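## Task

Take the foam block from the low shelf and set it completely inside the middle tote. The front tote is the one closest to the bench's open edge. The totes and the cartons beneath the bench must not be shifted or rotated. The robot must not tip over or finish leaning. The block must stay in place without the robot holding it.

## Robot and tools

Robot: a simulated Hello Robot Stretch 4 with one arm. It has an omni-wheel base, a lift that slides up a mast, an arm that telescopes forward, a three-joint wrist (yaw, pitch, roll) and a two-finger gripper. It stands about 1.6 m tall, and the base rim lies within 0.23 m of the base origin. A loose object may occasionally get nudged by something outside the robot's control.

Frames: the base frame sits on the floor beneath the base centre, with x forward, y left and z up. hand_pose is reported in this frame. It is a point between the open fingertips and may be printed slightly wrong. With all wrist joints at zero, the hand axes line up with the base axes. The odometry frame is the base frame as it was at the start of the scene.

execute_actions: the argument "actions" is a list holding exactly one action, or an empty list (this only returns state and images). The optional "cameras" list chooses which images come back: head_camera, head_left_camera, head_right_camera, wrist_camera or "all". Omitted or null gives all of them, and [] gives none. An action may hold "base", "joints" or both, plus optional "pace" and "contact_limits". Alternatively it holds only {"end_of_arm": "enable_torque"}, which re-powers any wrist or gripper motor that has shut itself off. Everything in one action starts together.
- base: one command per action. All are relative offsets from where the base last reported itself, not positions. translate_m moves straight, forward positive, -2 to 2 m. strafe_m moves sideways, left positive, -2 to 2 m. rotate_rad turns in place, counter-clockwise (left) positive, -3.2 to 3.2 rad.
- joints: a single object keyed by joint name. Each value is an absolute target, not an offset. lift_m 0 to 1.2. arm_m (extension) 0 to 0.55. wrist_yaw_rad -1.134 to 4.276: 0 points forward, positive is left, 3.14 is folded back, and above 3.4 the arm may get in the way. wrist_pitch_rad -1.117 to 4.259: 0 is level and 1.57 points down. wrist_roll_rad -1.117 to 4.259: at 0 the fingers are level, and positive turns the gripper clockwise as seen from behind. gripper_m -0.038 to 0.141 is the fingertip gap in metres; negative means the fingers press together. Targets beyond a joint's range are clipped, and the result reports this. Other bad values, or unknown keys, cause the whole call to be refused.
- pace: "slow", "default", "fast" or "max". Base speed is 0.1/0.3/0.4/0.6 m/s and turning is 1/2/3/4 rad/s. Once lift_m is above 0.2, raising the lift reduces these, down to 0.3 m/s and 1 rad/s at full height.
- contact_limits: only arm_m can be set. It runs from 0 (stops on the lightest touch) to 0.75 (pushes hardest) and defaults to 0.5.
A joint or base you leave out may still be pushing toward an earlier target.

wait: "seconds" from 0 to 10. Nothing new is commanded. It returns the same state and images as an empty action.
zoom_image: "camera" plus "region" [x0, y0, x1, y1], given in pixels of that camera's latest full image with (0,0) at the top left. The region can be at most 504x504.
finished_scene: "scene" (1 or 2) ends that scene for good and reports success. The goal must already hold with the gripper released. If a result reports a stop, any later execute_actions, wait or finished_scene calls in the same reply are skipped.

Cameras: head_camera sits on top of the mast and looks forward and down; rotate the base to aim it. head_left_camera and head_right_camera are fisheyes beside it that look more steeply down and show the base and arm. wrist_camera looks along the fingers, with the fingertips near the bottom of its image. Calibration (K, distortion, T_world_to_cam) is given in base-frame terms and carries small errors.

Result lines: base_status and joint_status tell how each commanded motion ended. done: reached target. For the base this only means the wheels turned the commanded amount. off_target: stopped short and may still be pushing. contact_stop_at_<key>: blocked by contact, and the part goes slack. A slack lift can sink under load, and slack wheels can roll. limit_stop_at_<name>: a built-in limit stopped it. limit_stop_at_tilt means the lean is over 6 degrees, and lift, arm and wheels stay slack until the lean shrinks. limit_stop_at_own_body: self-collision. This is likely with the gripper tilted up (pitch below -0.2) and rolled (roll below -0.4 or above 4); moving away from the body still works. torque_fault: a wrist motor hit maximum effort and went limp. Send enable_torque, and avoid pressing the gripper into things. on_its_own describes what was not commanded. There, "held at" is a held target, not the actual position. base_odometry counts wheel travel, so slip counts as movement. Heading runs from -3.142 to 3.142. If turned_by_wheels and turned_by_imu differ by more than about 0.1 rad, something was hit or a wheel slipped. base_tilt is given in degrees (forward/right positive) with a small fixed bias. lidar_m lists 12 distances from the base origin in 30-degree sectors, starting straight ahead and going counter-clockwise (4th left, 7th behind, 10th right). "-" means nothing seen or closer than 0.25 m. It sees table tops but can miss clear objects and thin legs. wrist_depth_mm is a 7x7 grid of median depths, 100 to 2000 mm. motor_effort is a percentage of maximum, with the peak from the last action in brackets. Resting effort outside the normal range suggests pushing or carrying a load. For wheel_0, wheel_1 and wheel_2, positive means turning right.

Gripping: command a gap smaller than the object's width. Squeezing harder pulls the object toward the wrist, and opening pushes it out. The gripper reading and "done" do not confirm a grasp; check the gripper effort or the images. If the fingertips jam on a surface, raise the lift.

Suggested order: first unfold with lift_m 0.4 and wrist_yaw_rad 0 together. Look around and locate the shelf, the item and the totes. Drive over, reach, grasp, lift and carry. Lower the item fully inside the target tote, open the gripper, back the arm away, and then end the scene. Between replies the robot keeps holding its last command.

Avoid: driving or turning with over 1 kg held and arm_m above 0.2, especially at fast paces; steady pushes with a high gripper; bumping or shifting the totes or cartons; dropping or slamming items; hard hits. Robot action time matters, so keep motions efficient.

Each tool is called after "Emit:" as name(argument=value, ...) on one line, values as JSON.

## Session

Emit:
execute_actions(actions=[])

Scene clock: 0.00 s.
base_odometry: x=+0.000 y=+0.000 heading=+0.000 (m, m, rad; odometry frame)
turned_by_wheels: +0.000 (rad since the last result)
turned_by_imu: +0.000 (rad since the last result)
base_tilt: forward=+0.3 right=-0.6 (deg)
lidar_m: 1.35 1.61 2.39 2.42 0.98 0.81 0.82 0.99 1.87 1.67 1.95 1.34
base_status: not commanded
joint_positions: lift_m=+0.232 arm_m=-0.002 wrist_yaw_rad=+3.097 wrist_pitch_rad=-0.005 wrist_roll_rad=+0.011 gripper_m=+0.057
joint_status: not commanded
motor_effort: lift_m=+17 arm_m=-1 wrist_yaw_rad=-1 wrist_pitch_rad=-6 wrist_roll_rad=-1 gripper_m=-2 wheel_0=+0 wheel_1=-1 wheel_2=+1 (%)
hand_pose: x=-0.1149 y=+0.1003 z=+0.4120 quat_wxyz=(+0.022, +0.003, +0.006, +1.000) (m; base frame)
wrist_depth_mm: - 143 1708 1008 917 866 820 / - 133 1025 976 931 878 820 / - 121 167 991 931 866 809 / - 135 208 991 931 878 820 / 141 1098 1060 991 931 866 831 / 1430 1182 1078 976 208 866 820 / 1042 1138 1008 1042 960 891 878
pictures: head_camera, head_left_camera, head_right_camera, wrist_camera
Images, in order (width x height): head_camera 420x560, head_left_camera 420x672, head_right_camera 420x672, wrist_camera 616x392.

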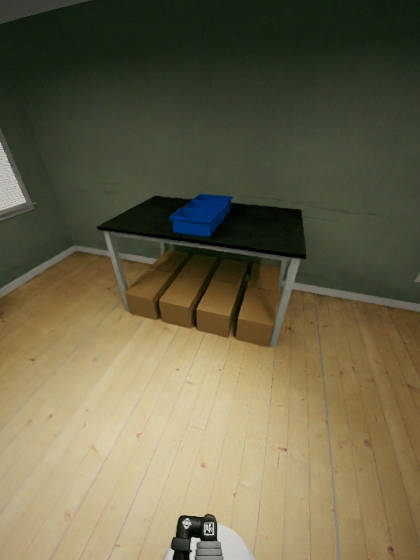

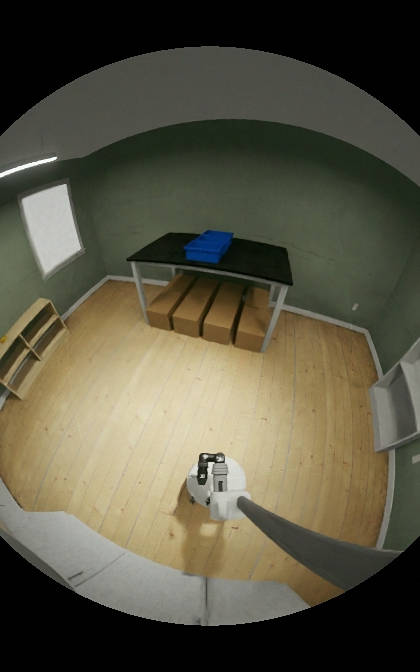

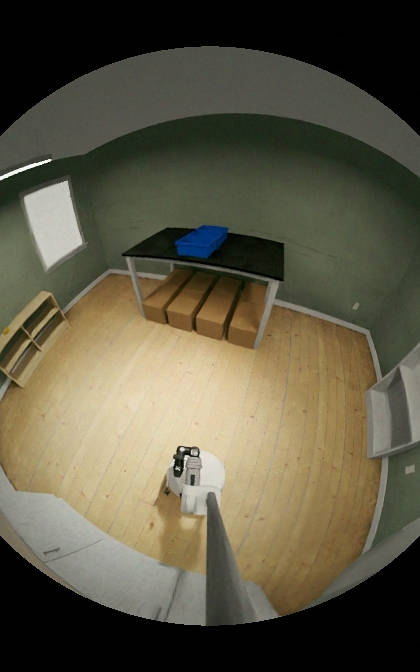

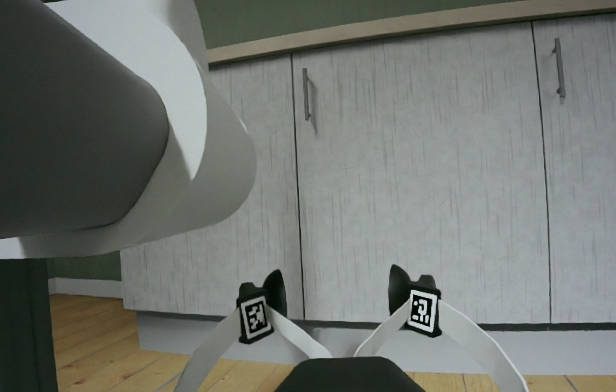

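Emit:
execute_actions(actions=[{"base": {"rotate_rad": 1.3}, "joints": {"lift_m": 0.4, "wrist_yaw_rad": 0}}])

Scene clock: 5.07 s.
base_odometry: x=+0.000 y=+0.000 heading=+1.299 (m, m, rad; odometry frame)
turned_by_wheels: +1.299 (rad since the last result)
turned_by_imu: +1.312 (rad since the last result)
base_tilt: forward=+0.4 right=-0.5 (deg)
lidar_m: 2.42 1.16 0.87 0.79 0.88 1.99 1.68 1.73 2.33 1.32 1.39 2.50
base_status: done
joint_positions: lift_m=+0.400 arm_m=-0.002 wrist_yaw_rad=+0.000 wrist_pitch_rad=-0.005 wrist_roll_rad=+0.011 gripper_m=+0.057
joint_status: all done
motor_effort: lift_m=+24(25) arm_m=-1(1) wrist_yaw_rad=-2(9) wrist_pitch_rad=-6(6) wrist_roll_rad=-1(1) gripper_m=-4(4) wheel_0=-3(6) wheel_1=-4(7) wheel_2=-4(12) (%)
hand_pose: x=+0.4579 y=-0.0873 z=+0.5792 quat_wxyz=(+1.000, +0.006, -0.002, +0.000) (m; base frame)
wrist_depth_mm: - - - - - - - / - - - - - - - / - - - - - - - / - - - - - - - / 1983 - - - - - - / 1863 - - 1921 208 1921 1863 / 1618 1499 1336 1430 1366 1255 1336
pictures: head_camera, head_left_camera, head_right_camera, wrist_camera
camera_calibration (this result's frames):
wrist_camera: T_world_to_cam=[[0.0421557, -0.998257, -0.0412921, -0.0709084], [0.0271186, 0.0424568, -0.99873, 0.631565], [0.998743, 0.0409824, 0.0288612, -0.245824], [0, 0, 0, 1]] pos_world=[0.231377, -0.0875246, 0.634929]
Images, in order (width x height): head_camera 420x560, head_left_camera 420x672, head_right_camera 420x672, wrist_camera 616x392.

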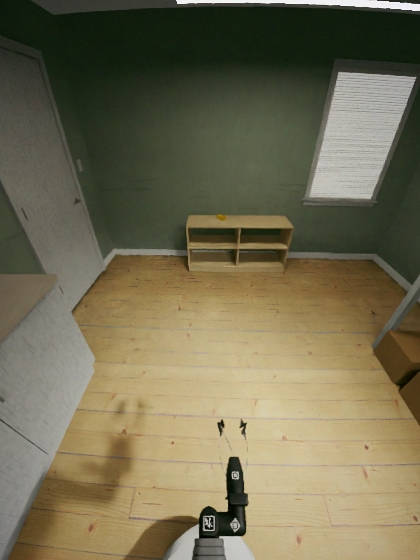

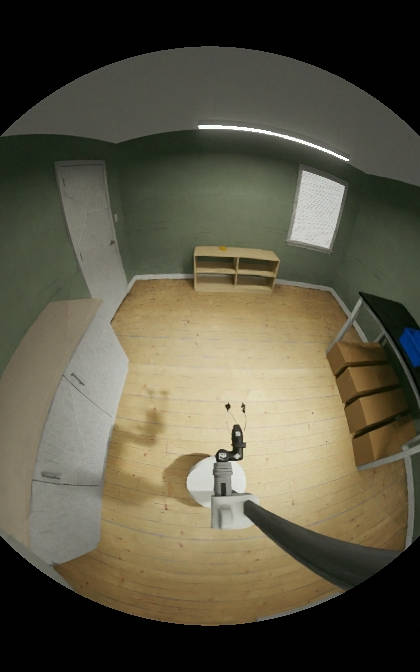

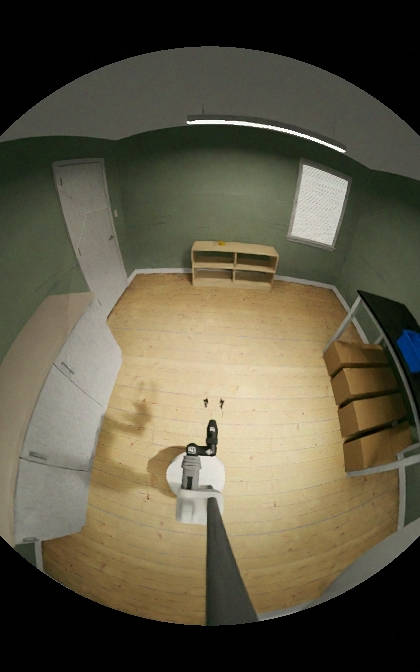

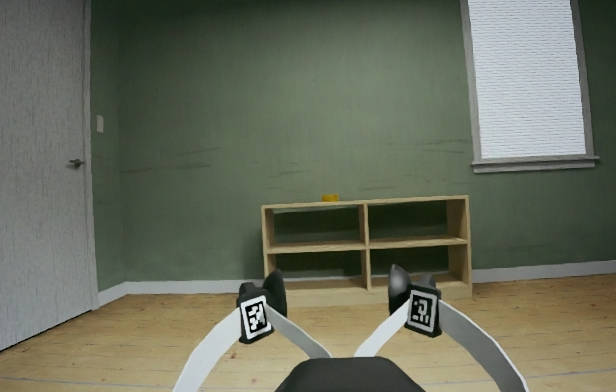

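Emit:
execute_actions(actions=[{"base": {"translate_m": 1.6}, "joints": {"lift_m": 0.62, "wrist_pitch_rad": 0.5, "gripper_m": 0.13}, "pace": "fast"}])

Scene clock: 13.37 s.
base_odometry: x=+0.429 y=+1.541 heading=+1.299 (m, m, rad; odometry frame)
turned_by_wheels: +0.000 (rad since the last result)
turned_by_imu: -0.003 (rad since the last result)
base_tilt: forward=+0.4 right=-0.6 (deg)
lidar_m: 0.79 0.87 1.45 1.38 1.00 1.19 3.32 1.97 1.43 1.45 1.18 0.84
base_status: done
joint_positions: lift_m=+0.620 arm_m=-0.002 wrist_yaw_rad=+0.000 wrist_pitch_rad=+0.502 wrist_roll_rad=+0.011 gripper_m=+0.130
joint_status: all done
motor_effort: lift_m=+23(27) arm_m=-1(1) wrist_yaw_rad=-1(2) wrist_pitch_rad=-5(10) wrist_roll_rad=-1(1) gripper_m=+1(3) wheel_0=+0(9) wheel_1=+1(9) wheel_2=+0(13) (%)
hand_pose: x=+0.4223 y=-0.0874 z=+0.6592 quat_wxyz=(+0.969, +0.006, +0.248, -0.001) (m; base frame)
wrist_depth_mm: 931 931 917 904 904 891 891 / 976 976 960 931 904 866 842 / 1060 798 699 707 661 647 1025 / 1160 820 1008 976 917 878 904 / 1281 1229 798 798 798 741 788 / 1160 1118 202 991 960 193 931 / 991 976 891 866 866 866 854
pictures: head_camera, head_left_camera, head_right_camera, wrist_camera
camera_calibration (this result's frames):
wrist_camera: T_world_to_cam=[[0.0165186, -0.998273, -0.0563763, -0.045443], [-0.460828, 0.0424372, -0.886474, 0.844444], [0.887336, 0.0406231, -0.459331, 0.156215], [0, 0, 0, 1]] pos_world=[0.251279, -0.0875463, 0.81777]
Images, in order (width x height): head_camera 420x560, head_left_camera 420x672, head_right_camera 420x672, wrist_camera 616x392.

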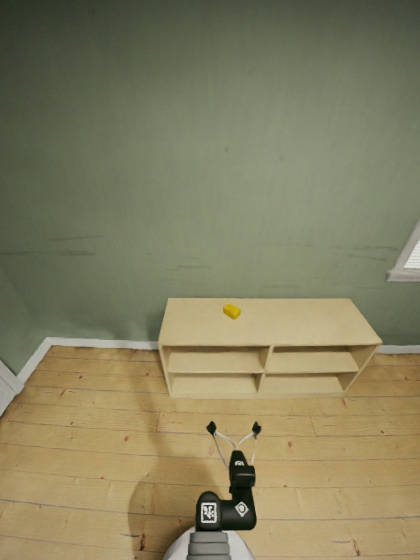

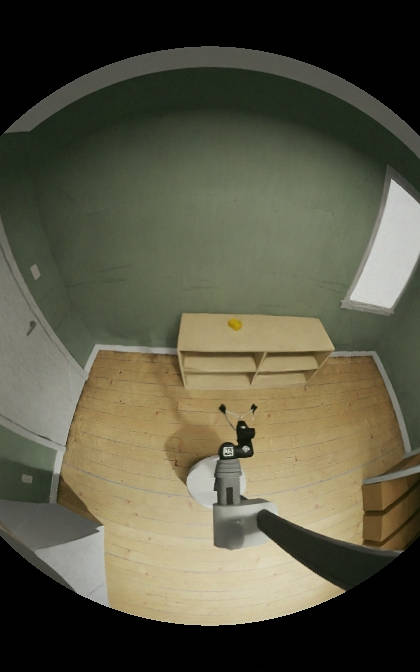

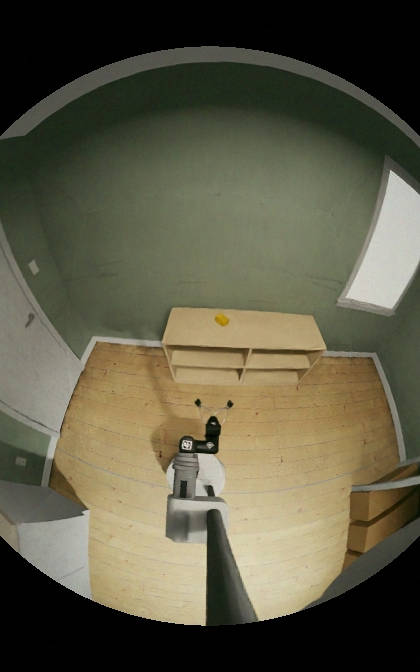

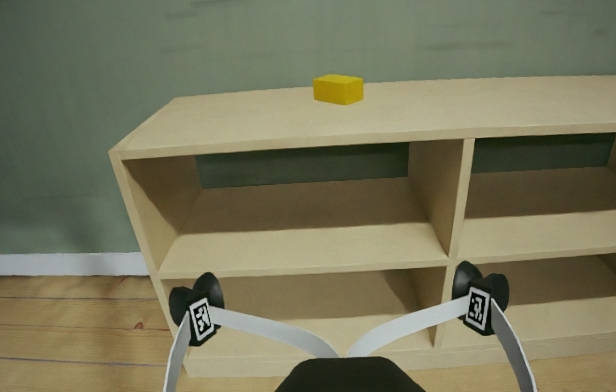

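Emit:
execute_actions(actions=[{"base": {"translate_m": 0.45}, "joints": {"lift_m": 0.92, "wrist_pitch_rad": 1.57, "arm_m": 0.3}}])

Emit:
execute_actions(actions=[{"base": {"strafe_m": -0.045}, "joints": {"arm_m": 0.4}}])

Scene clock: 32.50 s.
base_odometry: x=+0.550 y=+1.975 heading=+1.300 (m, m, rad; odometry frame)
turned_by_wheels: +0.000 (rad since the last result)
turned_by_imu: +0.000 (rad since the last result)
base_tilt: forward=+0.3 right=-0.6 (deg)
lidar_m: 0.35 0.39 1.16 1.36 1.43 1.30 3.88 1.98 1.61 2.30 0.53 0.36
base_status: done
joint_positions: lift_m=+0.920 arm_m=+0.299 wrist_yaw_rad=+0.000 wrist_pitch_rad=+1.570 wrist_roll_rad=+0.011 gripper_m=+0.130
joint_status: all done
motor_effort: lift_m=+23(24) arm_m=+4(2) wrist_yaw_rad=-1(0) wrist_pitch_rad=+1(3) wrist_roll_rad=-1(1) gripper_m=-4(0) wheel_0=+3(6) wheel_1=+4(7) wheel_2=-1(13) (%)
hand_pose: x=+0.4705 y=-0.0874 z=+0.8093 quat_wxyz=(+0.707, +0.004, +0.707, -0.004) (m; base frame)
wrist_depth_mm: 484 433 430 424 418 413 410 / 439 433 427 424 415 410 410 / 439 430 427 424 375 413 410 / 439 433 427 421 418 410 407 / 436 433 424 421 418 413 407 / 436 436 202 421 418 193 407 / 1098 1078 1042 831 1025 1025 991
pictures: head_camera, head_left_camera, head_right_camera, wrist_camera
camera_calibration (this result's frames):
wrist_camera: T_world_to_cam=[[-0.0413298, -0.998278, -0.0416193, -0.0225028], [-0.998833, 0.0423237, -0.0232881, 0.554315], [0.0250095, 0.0406082, -0.998862, 1.02483], [0, 0, 0, 1]] pos_world=[0.527107, -0.087541, 1.03563]
Images, in order (width x height): head_camera 420x560, head_left_camera 420x672, head_right_camera 420x672, wrist_camera 616x392.

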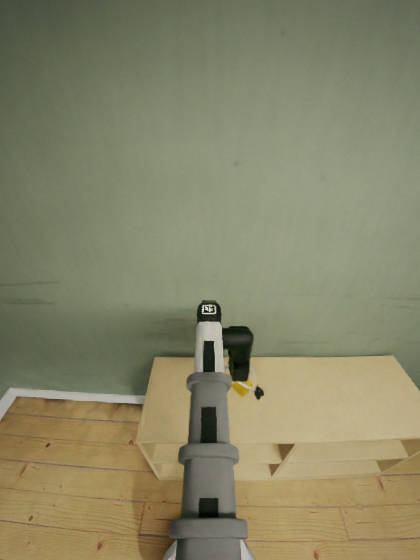

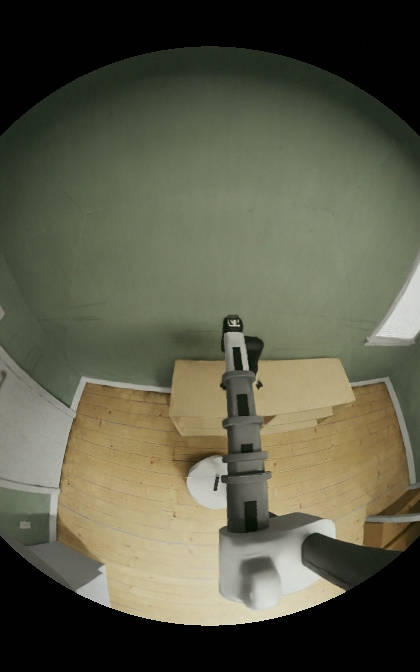

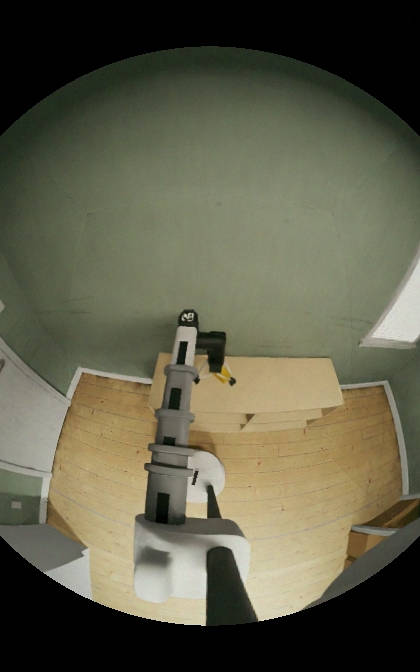

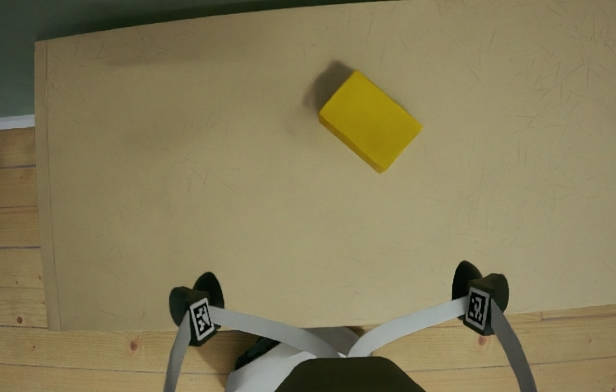

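Scene clock: 33.80 s.
base_odometry: x=+0.593 y=+1.963 heading=+1.300 (m, m, rad; odometry frame)
turned_by_wheels: +0.000 (rad since the last result)
turned_by_imu: +0.000 (rad since the last result)
base_tilt: forward=+0.3 right=-0.5 (deg)
lidar_m: 0.35 0.38 1.13 1.40 1.39 1.35 3.87 1.88 1.54 2.26 0.53 0.36
base_status: done
joint_positions: lift_m=+0.920 arm_m=+0.399 wrist_yaw_rad=+0.000 wrist_pitch_rad=+1.570 wrist_roll_rad=+0.011 gripper_m=+0.130
joint_status: all done
motor_effort: lift_m=+24(24) arm_m=+4(1) wrist_yaw_rad=-1(1) wrist_pitch_rad=+0(1) wrist_roll_rad=-1(1) gripper_m=-2(4) wheel_0=+2(8) wheel_1=-1(10) wheel_2=+0(0) (%)
hand_pose: x=+0.5705 y=-0.0874 z=+0.8093 quat_wxyz=(+0.707, +0.004, +0.707, -0.004) (m; base frame)
wrist_depth_mm: 330 338 351 364 368 368 377 / 462 473 462 442 445 413 407 / 436 433 427 424 418 413 407 / 439 433 427 377 418 410 407 / 439 433 427 421 415 410 407 / 439 433 202 421 415 193 407 / 439 433 427 421 413 413 407
pictures: head_camera, head_left_camera, head_right_camera, wrist_camera
camera_calibration (this result's frames):
wrist_camera: T_world_to_cam=[[-0.0413733, -0.998277, -0.0416119, -0.0183536], [-0.998835, 0.0423597, -0.0231103, 0.653994], [0.0248331, 0.0406073, -0.998867, 1.02243], [0, 0, 0, 1]] pos_world=[0.627083, -0.0875431, 1.03562]
Images, in order (width x height): head_camera 420x560, head_left_camera 420x672, head_right_camera 420x672, wrist_camera 616x392.

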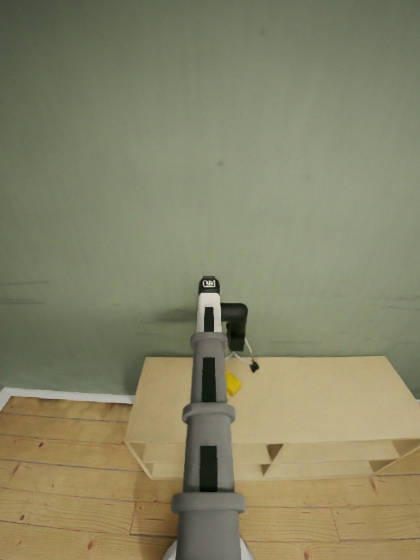

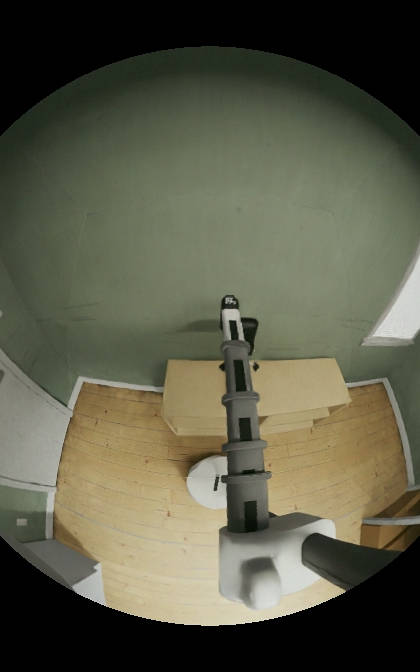

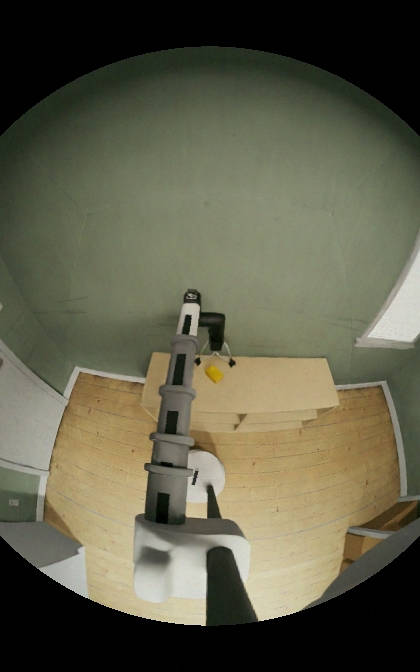

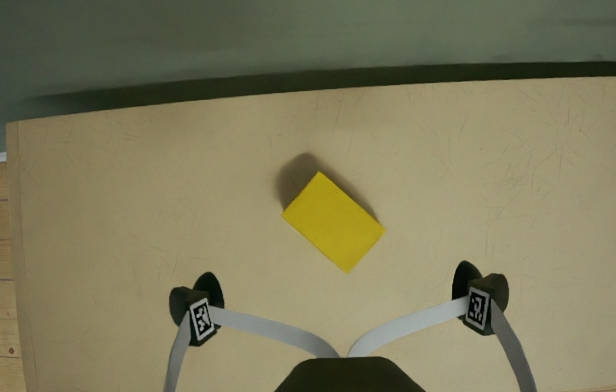

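Emit:
execute_actions(actions=[{"joints": {"arm_m": 0.437, "wrist_roll_rad": -0.87, "lift_m": 0.83}}], cameras=["wrist_camera", "head_right_camera"])

Scene clock: 43.97 s.
base_odometry: x=+0.593 y=+1.963 heading=+1.300 (m, m, rad; odometry frame)
turned_by_wheels: +0.000 (rad since the last result)
turned_by_imu: +0.001 (rad since the last result)
base_tilt: forward=+0.4 right=-0.6 (deg)
lidar_m: 0.35 0.38 1.17 1.42 1.42 1.34 3.84 1.92 1.54 2.27 0.53 0.41
base_status: not commanded
joint_positions: lift_m=+0.830 arm_m=+0.436 wrist_yaw_rad=+0.000 wrist_pitch_rad=+1.570 wrist_roll_rad=-0.870 gripper_m=+0.130
joint_status: all done
motor_effort: lift_m=+13(24) arm_m=+4(6) wrist_yaw_rad=-1(0) wrist_pitch_rad=+0(0) wrist_roll_rad=-2(6) gripper_m=+4(2) wheel_0=+2(1) wheel_1=-1(2) wheel_2=+0(0) (%)
hand_pose: x=+0.6074 y=-0.0874 z=+0.7201 quat_wxyz=(+0.642, -0.298, +0.641, +0.298) (m; base frame)
wrist_depth_mm: 349 343 340 332 340 235 - / 347 343 336 334 340 278 220 / 347 343 338 332 330 340 262 / 347 343 338 332 329 325 315 / 347 340 338 287 327 324 362 / 759 342 202 286 285 193 319 / 759 342 336 330 325 322 319
pictures: head_right_camera, wrist_camera
camera_calibration (this result's frames):
wrist_camera: T_world_to_cam=[[0.743698, -0.667258, -0.0409876, -0.468916], [-0.668341, -0.743506, -0.0227713, 0.419156], [-0.0152803, 0.0443287, -0.9989, 0.95715], [0, 0, 0, 1]] pos_world=[0.643496, -0.0436721, 0.946422]
Images, in order (width x height): head_right_camera 420x672, wrist_camera 616x392.

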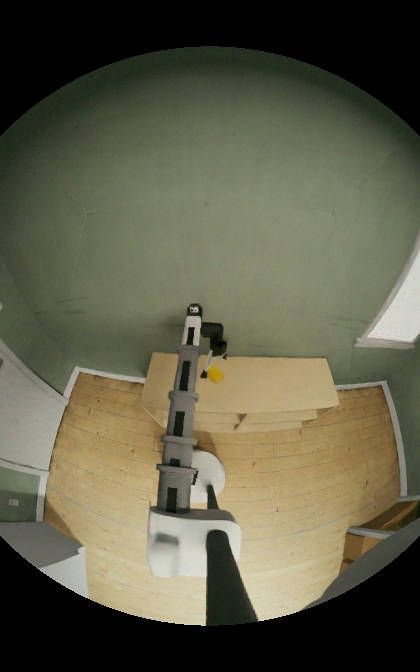

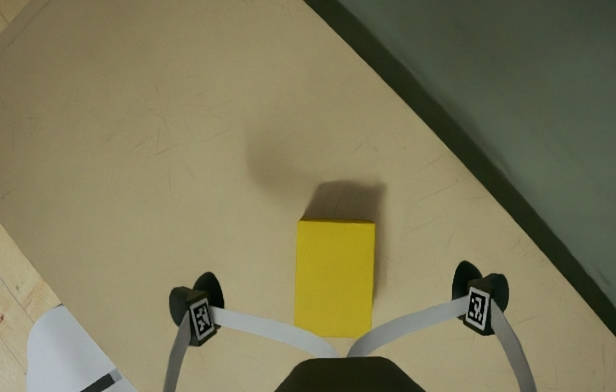

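Emit:
execute_actions(actions=[{"joints": {"lift_m": 0.757}, "pace": "slow"}], cameras=["wrist_camera"])

Emit:
execute_actions(actions=[{"joints": {"gripper_m": 0.02}}], cameras=["wrist_camera"])

Scene clock: 49.27 s.
base_odometry: x=+0.593 y=+1.963 heading=+1.300 (m, m, rad; odometry frame)
turned_by_wheels: +0.000 (rad since the last result)
turned_by_imu: +0.001 (rad since the last result)
base_tilt: forward=+0.3 right=-0.6 (deg)
lidar_m: 0.36 0.39 1.13 1.40 1.44 1.32 3.85 1.88 1.57 2.26 0.55 0.37
base_status: not commanded
joint_positions: lift_m=+0.757 arm_m=+0.436 wrist_yaw_rad=+0.000 wrist_pitch_rad=+1.570 wrist_roll_rad=-0.870 gripper_m=+0.130
joint_status: all done
motor_effort: lift_m=+13(10) arm_m=+4(4) wrist_yaw_rad=-1(1) wrist_pitch_rad=+0(1) wrist_roll_rad=-2(2) gripper_m=-2(1) wheel_0=+2(2) wheel_1=-2(1) wheel_2=+0(0) (%)
hand_pose: x=+0.6074 y=-0.0874 z=+0.6472 quat_wxyz=(+0.642, -0.298, +0.641, +0.298) (m; base frame)
wrist_depth_mm: 272 268 265 260 294 236 - / 271 267 264 259 257 277 220 / 271 268 264 259 257 254 262 / 271 268 263 259 255 252 301 / 271 268 263 214 254 252 249 / 270 266 202 213 212 193 249 / 271 266 262 212 253 252 248
pictures: wrist_camera
camera_calibration (this result's frames):
wrist_camera: T_world_to_cam=[[0.7437, -0.667256, -0.0409877, -0.471909], [-0.668339, -0.743508, -0.0227712, 0.417494], [-0.0152805, 0.0443286, -0.9989, 0.88426], [0, 0, 0, 1]] pos_world=[0.643498, -0.043672, 0.873451]
Images, in order (width x height): wrist_camera 616x392.

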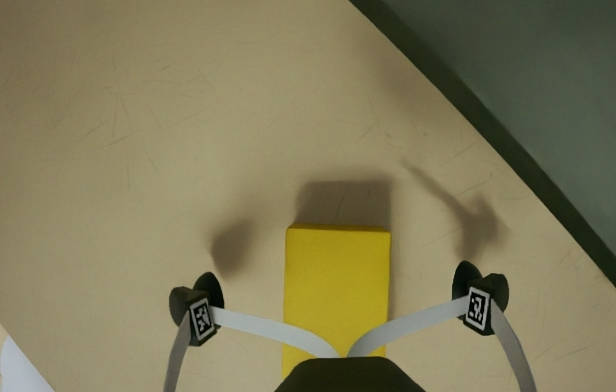

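Scene clock: 51.27 s.
base_odometry: x=+0.593 y=+1.963 heading=+1.300 (m, m, rad; odometry frame)
turned_by_wheels: +0.000 (rad since the last result)
turned_by_imu: +0.000 (rad since the last result)
base_tilt: forward=+0.4 right=-0.6 (deg)
lidar_m: 0.34 0.39 1.19 1.42 1.41 1.34 3.89 1.90 1.55 2.26 0.52 0.38
base_status: not commanded
joint_positions: lift_m=+0.757 arm_m=+0.436 wrist_yaw_rad=+0.000 wrist_pitch_rad=+1.570 wrist_roll_rad=-0.870 gripper_m=+0.020
joint_status: all done
motor_effort: lift_m=+13(13) arm_m=+4(4) wrist_yaw_rad=-1(1) wrist_pitch_rad=+1(1) wrist_roll_rad=-2(2) gripper_m=-16(20) wheel_0=+2(2) wheel_1=-2(1) wheel_2=+0(0) (%)
hand_pose: x=+0.6074 y=-0.0874 z=+0.6472 quat_wxyz=(+0.642, -0.298, +0.641, +0.298) (m; base frame)
wrist_depth_mm: 271 268 264 260 293 235 - / 271 266 264 259 256 277 220 / 272 267 264 260 256 254 262 / 271 267 264 259 255 253 301 / 270 267 263 202 254 252 249 / 272 267 260 202 200 251 249 / 270 266 262 202 227 252 248
pictures: wrist_camera
camera_calibration (this result's frames):
wrist_camera: T_world_to_cam=[[0.743701, -0.667255, -0.0409877, -0.471909], [-0.668338, -0.743509, -0.0227712, 0.417493], [-0.0152806, 0.0443286, -0.9989, 0.884258], [0, 0, 0, 1]] pos_world=[0.643498, -0.0436719, 0.87345]
Images, in order (width x height): wrist_camera 616x392.

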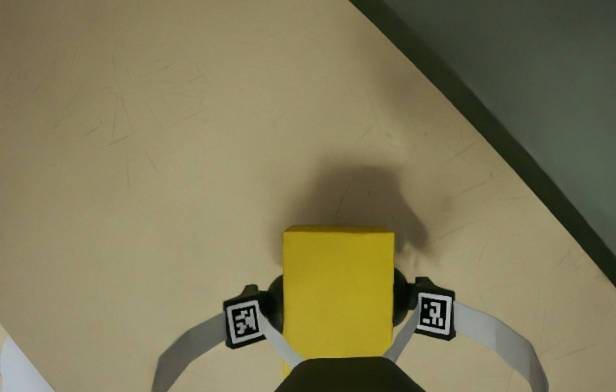

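Emit:
execute_actions(actions=[{"joints": {"lift_m": 0.85}}], cameras=[])

Emit:
execute_actions(actions=[{"base": {"translate_m": -1.45}, "joints": {"arm_m": 0.0, "wrist_roll_rad": 0.0, "lift_m": 1.0}, "pace": "fast"}], cameras=["wrist_camera"])

Emit:
execute_actions(actions=[{"base": {"rotate_rad": -1.57}}])

Scene clock: 66.50 s.
base_odometry: x=+0.593 y=+1.963 heading=+1.300 (m, m, rad; odometry frame)
turned_by_wheels: +0.000 (rad since the last result)
turned_by_imu: +0.001 (rad since the last result)
base_tilt: forward=+0.4 right=-0.6 (deg)
lidar_m: 0.35 0.37 1.14 1.41 1.45 1.36 3.88 1.90 1.55 2.28 0.54 0.39
base_status: not commanded
joint_positions: lift_m=+0.850 arm_m=+0.436 wrist_yaw_rad=+0.000 wrist_pitch_rad=+1.570 wrist_roll_rad=-0.870 gripper_m=+0.020
joint_status: all done
motor_effort: lift_m=+24(22) arm_m=+4(4) wrist_yaw_rad=-1(1) wrist_pitch_rad=+0(0) wrist_roll_rad=-2(2) gripper_m=-16(15) wheel_0=+2(2) wheel_1=-1(1) wheel_2=+0(0) (%)
hand_pose: x=+0.6074 y=-0.0874 z=+0.7393 quat_wxyz=(+0.642, -0.298, +0.641, +0.298) (m; base frame)
wrist_depth_mm: 368 364 357 355 342 235 - / 368 364 357 353 379 281 220 / 366 362 357 351 349 345 262 / 368 362 357 351 345 345 317 / 366 362 357 202 343 342 375 / 788 362 357 202 200 340 338 / 778 362 353 201 273 340 336
pictures: none
No camera images: the call's "cameras" was empty. Leave "cameras" out to get every camera's image.

Scene clock: 71.60 s.
base_odometry: x=+0.205 y=+0.566 heading=+1.299 (m, m, rad; odometry frame)
turned_by_wheels: +0.000 (rad since the last result)
turned_by_imu: +0.005 (rad since the last result)
base_tilt: forward=+0.3 right=-0.6 (deg)
lidar_m: 1.80 2.09 0.87 0.85 0.91 1.29 2.29 2.37 1.33 1.29 1.38 1.90
base_status: done
joint_positions: lift_m=+1.000 arm_m=+0.001 wrist_yaw_rad=+0.000 wrist_pitch_rad=+1.570 wrist_roll_rad=+0.000 gripper_m=+0.020
joint_status: all done
motor_effort: lift_m=+22(28) arm_m=-4(5) wrist_yaw_rad=-1(2) wrist_pitch_rad=-2(0) wrist_roll_rad=+0(7) gripper_m=-18(20) wheel_0=-2(7) wheel_1=-3(8) wheel_2=+0(14) (%)
hand_pose: x=+0.1718 y=-0.0874 z=+0.8894 quat_wxyz=(+0.707, +0.000, +0.707, +0.000) (m; base frame)
wrist_depth_mm: 1160 1160 1138 1118 1098 1098 1060 / 1182 1138 1138 1138 1118 1098 1078 / 1160 1160 1138 1138 1098 1078 1078 / 1160 1138 1138 1118 1098 1078 1078 / 1160 1160 1118 202 1098 1078 1078 / 1160 1160 917 202 200 1078 1078 / 1160 1138 1138 201 654 1098 1098
pictures: wrist_camera
camera_calibration (this result's frames):
wrist_camera: T_world_to_cam=[[-0.0298881, -0.998687, -0.0415973, -0.0335384], [-0.99926, 0.0308617, -0.022962, 0.256554], [0.0242156, 0.0408802, -0.998871, 1.11245], [0, 0, 0, 1]] pos_world=[0.228423, -0.0868892, 1.11569]
Images, in order (width x height): wrist_camera 616x392.

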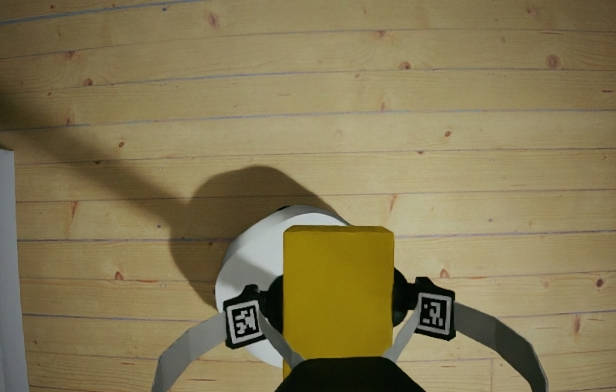

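Scene clock: 73.87 s.
base_odometry: x=+0.205 y=+0.566 heading=-0.270 (m, m, rad; odometry frame)
turned_by_wheels: -1.569 (rad since the last result)
turned_by_imu: -1.583 (rad since the last result)
base_tilt: forward=+0.3 right=-0.6 (deg)
lidar_m: 1.29 1.38 1.88 1.82 2.06 0.90 0.86 0.90 1.25 2.25 2.36 1.38
base_status: done
joint_positions: lift_m=+1.000 arm_m=+0.001 wrist_yaw_rad=+0.000 wrist_pitch_rad=+1.570 wrist_roll_rad=+0.000 gripper_m=+0.020
joint_status: not commanded
motor_effort: lift_m=+22(22) arm_m=-4(4) wrist_yaw_rad=-1(2) wrist_pitch_rad=-1(1) wrist_roll_rad=+0(0) gripper_m=-16(16) wheel_0=+2(0) wheel_1=+2(8) wheel_2=+3(9) (%)
hand_pose: x=+0.1718 y=-0.0874 z=+0.8894 quat_wxyz=(+0.707, +0.000, +0.707, +0.000) (m; base frame)
wrist_depth_mm: 1182 1160 1160 1118 1118 1098 1098 / 1160 1160 1138 1118 1118 1098 1078 / 1182 1160 1138 1118 1118 1098 1060 / 1160 1160 1118 1118 1118 1078 1078 / 1160 1160 1118 202 1098 1098 1078 / 1160 1138 904 202 200 1078 1078 / 1182 1160 1138 201 647 1098 1060
pictures: head_camera, head_left_camera, head_right_camera, wrist_camera
camera_calibration (this result's frames):
wrist_camera: T_world_to_cam=[[-0.0297935, -0.99869, -0.0415987, -0.0335511], [-0.999262, 0.030769, -0.0230095, 0.256615], [0.0242593, 0.0408825, -0.998869, 1.11248], [0, 0, 0, 1]] pos_world=[0.228438, -0.0868839, 1.11573]
Images, in order (width x height): head_camera 420x560, head_left_camera 420x672, head_right_camera 420x672, wrist_camera 616x392.

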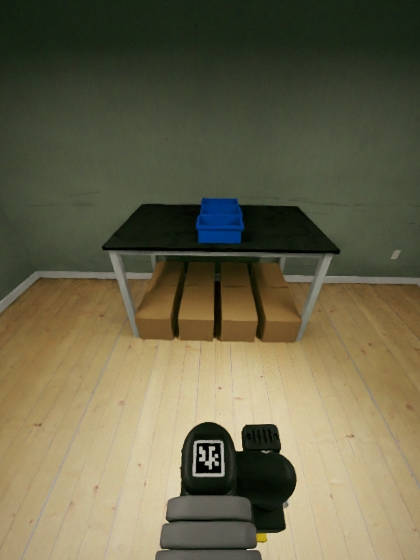

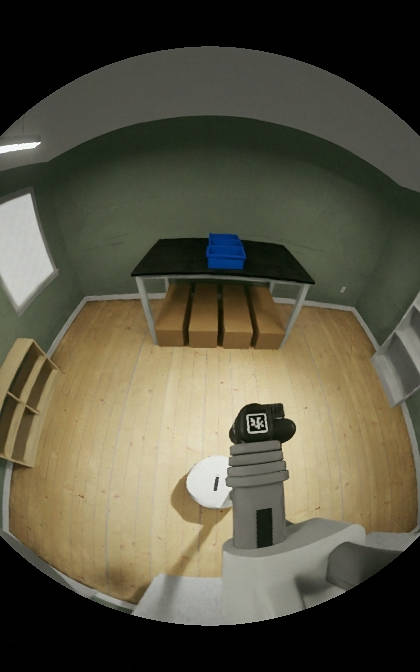

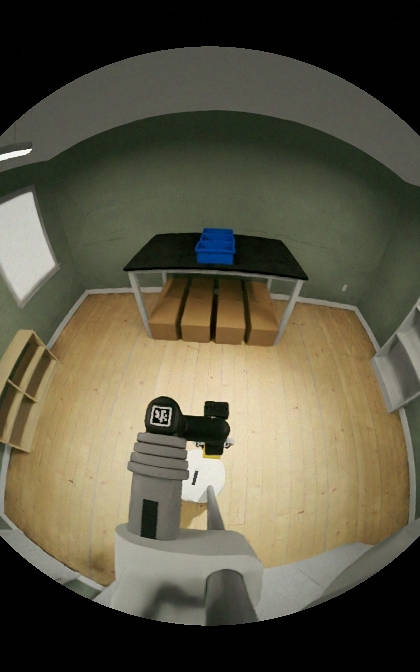

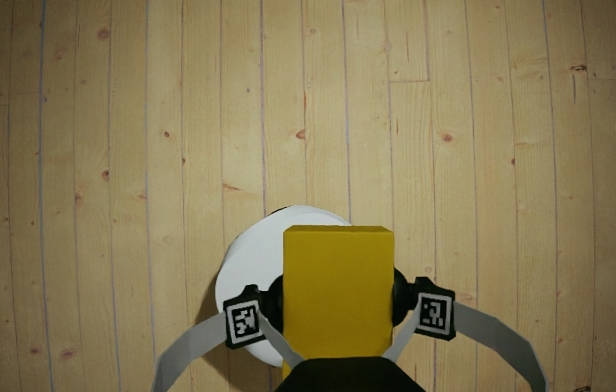

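Emit:
execute_actions(actions=[{"base": {"translate_m": 0.95}, "joints": {"lift_m": 1.2}, "pace": "fast"}])

Scene clock: 82.67 s.
base_odometry: x=+1.120 y=+0.313 heading=-0.270 (m, m, rad; odometry frame)
turned_by_wheels: +0.000 (rad since the last result)
turned_by_imu: -0.001 (rad since the last result)
base_tilt: forward=+0.4 right=-0.7 (deg)
lidar_m: 0.35 0.37 0.55 1.81 1.91 2.58 1.82 1.93 2.31 2.22 0.51 0.37
base_status: done
joint_positions: lift_m=+1.200 arm_m=+0.001 wrist_yaw_rad=+0.000 wrist_pitch_rad=+1.570 wrist_roll_rad=+0.000 gripper_m=+0.020
joint_status: all done
motor_effort: lift_m=+23(24) arm_m=-4(4) wrist_yaw_rad=-1(0) wrist_pitch_rad=+0(0) wrist_roll_rad=+0(0) gripper_m=-17(17) wheel_0=+1(8) wheel_1=+2(7) wheel_2=-2(14) (%)
hand_pose: x=+0.1718 y=-0.0874 z=+1.0893 quat_wxyz=(+0.707, +0.000, +0.707, +0.000) (m; base frame)
wrist_depth_mm: 415 413 407 402 394 389 384 / 418 1078 1060 1060 1042 1025 1025 / 1366 1078 1078 1205 1042 1042 1255 / 1366 1366 1336 1308 1308 1308 1281 / 1366 1366 1336 202 1281 1281 1308 / 1366 1336 1336 202 200 1281 1281 / 1366 1366 1366 201 750 1281 1281
pictures: head_camera, head_left_camera, head_right_camera, wrist_camera
camera_calibration (this result's frames):
wrist_camera: T_world_to_cam=[[-0.0298513, -0.998688, -0.0415975, -0.0252276], [-0.999261, 0.0308251, -0.0229672, 0.261131], [0.0242194, 0.0408811, -0.99887, 1.31218], [0, 0, 0, 1]] pos_world=[0.228405, -0.0868871, 1.31564]
Images, in order (width x height): head_camera 420x560, head_left_camera 420x672, head_right_camera 420x672, wrist_camera 616x392.

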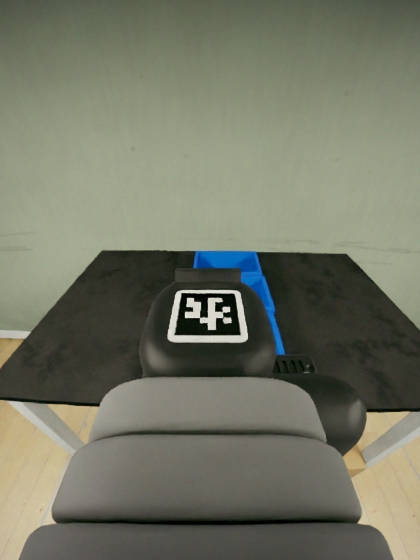

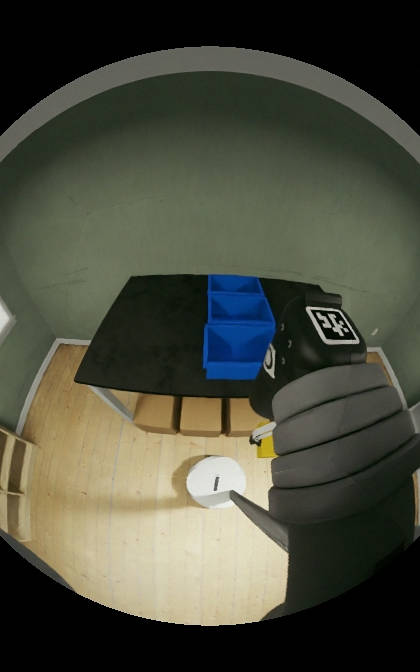

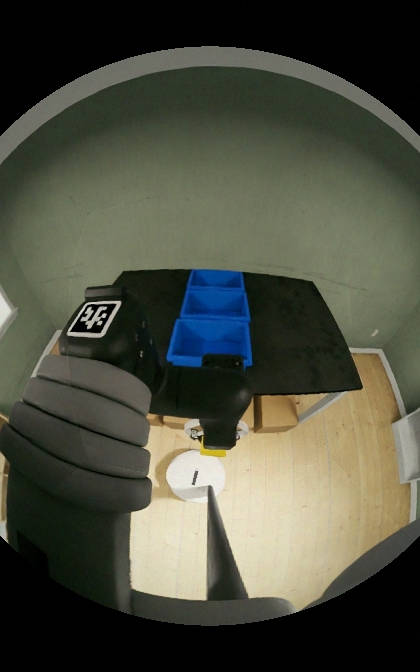

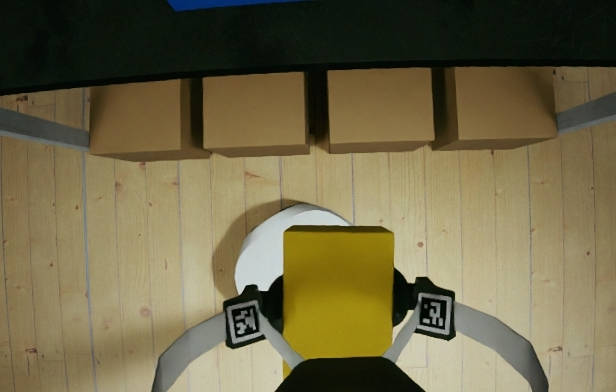

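Emit:
execute_actions(actions=[{"joints": {"arm_m": 0.16}}], cameras=["wrist_camera", "head_right_camera"])

Scene clock: 87.50 s.
base_odometry: x=+1.120 y=+0.313 heading=-0.270 (m, m, rad; odometry frame)
turned_by_wheels: +0.000 (rad since the last result)
turned_by_imu: +0.001 (rad since the last result)
base_tilt: forward=+0.4 right=-0.6 (deg)
lidar_m: 0.35 0.35 0.53 1.83 1.91 2.53 1.82 1.89 2.32 2.22 0.50 0.36
base_status: not commanded
joint_positions: lift_m=+1.200 arm_m=+0.159 wrist_yaw_rad=+0.000 wrist_pitch_rad=+1.570 wrist_roll_rad=+0.000 gripper_m=+0.020
joint_status: all done
motor_effort: lift_m=+23(23) arm_m=+4(5) wrist_yaw_rad=-1(1) wrist_pitch_rad=-1(0) wrist_roll_rad=+0(0) gripper_m=-17(15) wheel_0=+1(2) wheel_1=+2(3) wheel_2=-2(2) (%)
hand_pose: x=+0.3305 y=-0.0874 z=+1.0893 quat_wxyz=(+0.707, +0.000, +0.707, +0.000) (m; base frame)
wrist_depth_mm: 415 322 402 397 392 322 384 / 415 322 402 394 392 330 384 / 415 345 399 291 392 387 384 / 413 410 404 399 394 392 387 / 1366 1366 1366 202 1308 1281 1255 / 1366 1366 1336 202 200 1308 1281 / 1366 1336 1336 201 750 1308 1281
pictures: head_right_camera, wrist_camera
camera_calibration (this result's frames):
wrist_camera: T_world_to_cam=[[-0.0296734, -0.998694, -0.0416009, -0.0205454], [-0.999264, 0.0306518, -0.0230809, 0.419833], [0.0243259, 0.0408853, -0.998868, 1.30829], [0, 0, 0, 1]] pos_world=[0.387089, -0.0868772, 1.31565]
Images, in order (width x height): head_right_camera 420x672, wrist_camera 616x392.

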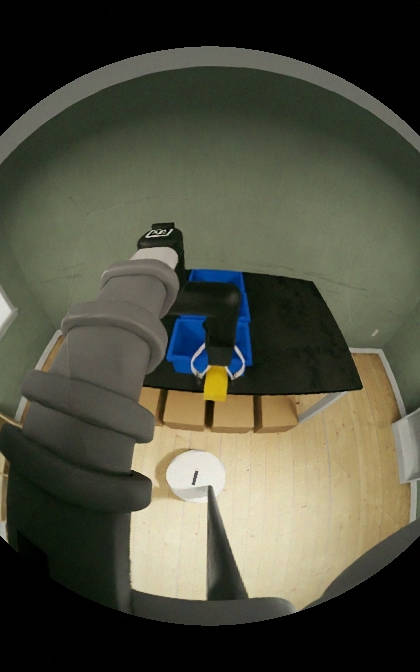

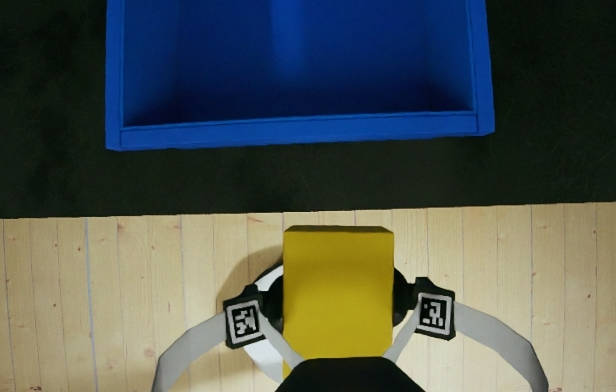

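Emit:
execute_actions(actions=[{"joints": {"arm_m": 0.45}}], cameras=["wrist_camera", "head_right_camera", "head_left_camera"])

Scene clock: 94.67 s.
base_odometry: x=+1.120 y=+0.313 heading=-0.270 (m, m, rad; odometry frame)
turned_by_wheels: +0.000 (rad since the last result)
turned_by_imu: +0.001 (rad since the last result)
base_tilt: forward=+0.3 right=-0.6 (deg)
lidar_m: 0.34 0.36 0.54 1.82 1.93 2.53 1.84 1.88 2.34 2.20 0.50 0.37
base_status: not commanded
joint_positions: lift_m=+1.200 arm_m=+0.449 wrist_yaw_rad=+0.000 wrist_pitch_rad=+1.570 wrist_roll_rad=+0.000 gripper_m=+0.020
joint_status: all done
motor_effort: lift_m=+23(22) arm_m=+4(6) wrist_yaw_rad=-1(1) wrist_pitch_rad=+0(0) wrist_roll_rad=+0(0) gripper_m=-18(20) wheel_0=+1(1) wheel_1=+2(3) wheel_2=-2(2) (%)
hand_pose: x=+0.6205 y=-0.0874 z=+1.0893 quat_wxyz=(+0.707, +0.000, +0.707, +0.000) (m; base frame)
wrist_depth_mm: 415 325 334 345 351 312 384 / 413 338 399 394 392 314 384 / 415 336 399 394 387 322 384 / 415 332 397 394 387 300 384 / 415 286 279 202 271 278 382 / 413 324 373 202 200 268 382 / 413 315 399 201 293 278 382
pictures: head_left_camera, head_right_camera, wrist_camera
camera_calibration (this result's frames):
wrist_camera: T_world_to_cam=[[-0.0296409, -0.998694, -0.0416043, -0.0119561], [-0.999262, 0.0306241, -0.023197, 0.709759], [0.0244408, 0.040886, -0.998865, 1.30116], [0, 0, 0, 1]] pos_world=[0.677079, -0.0868757, 1.31565]
Images, in order (width x height): head_left_camera 420x672, head_right_camera 420x672, wrist_camera 616x392.

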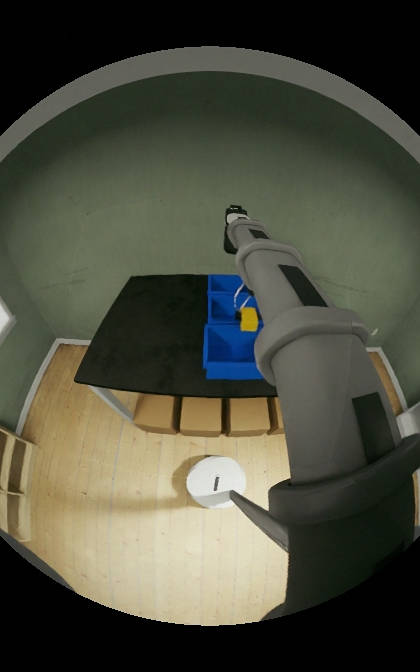

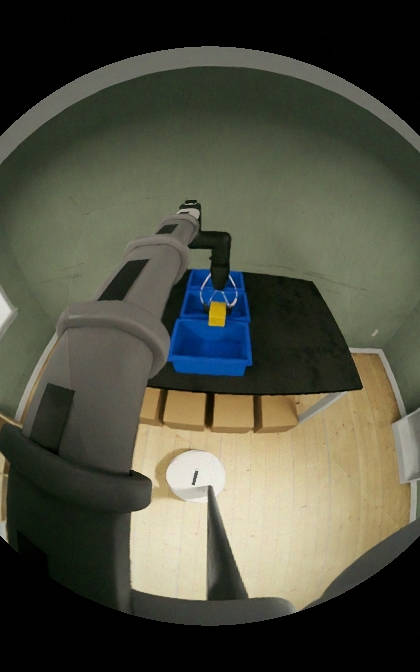

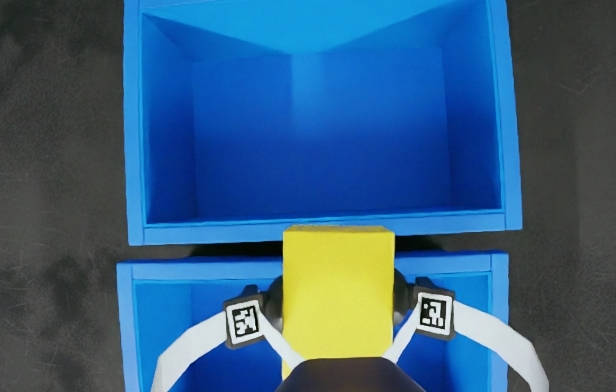

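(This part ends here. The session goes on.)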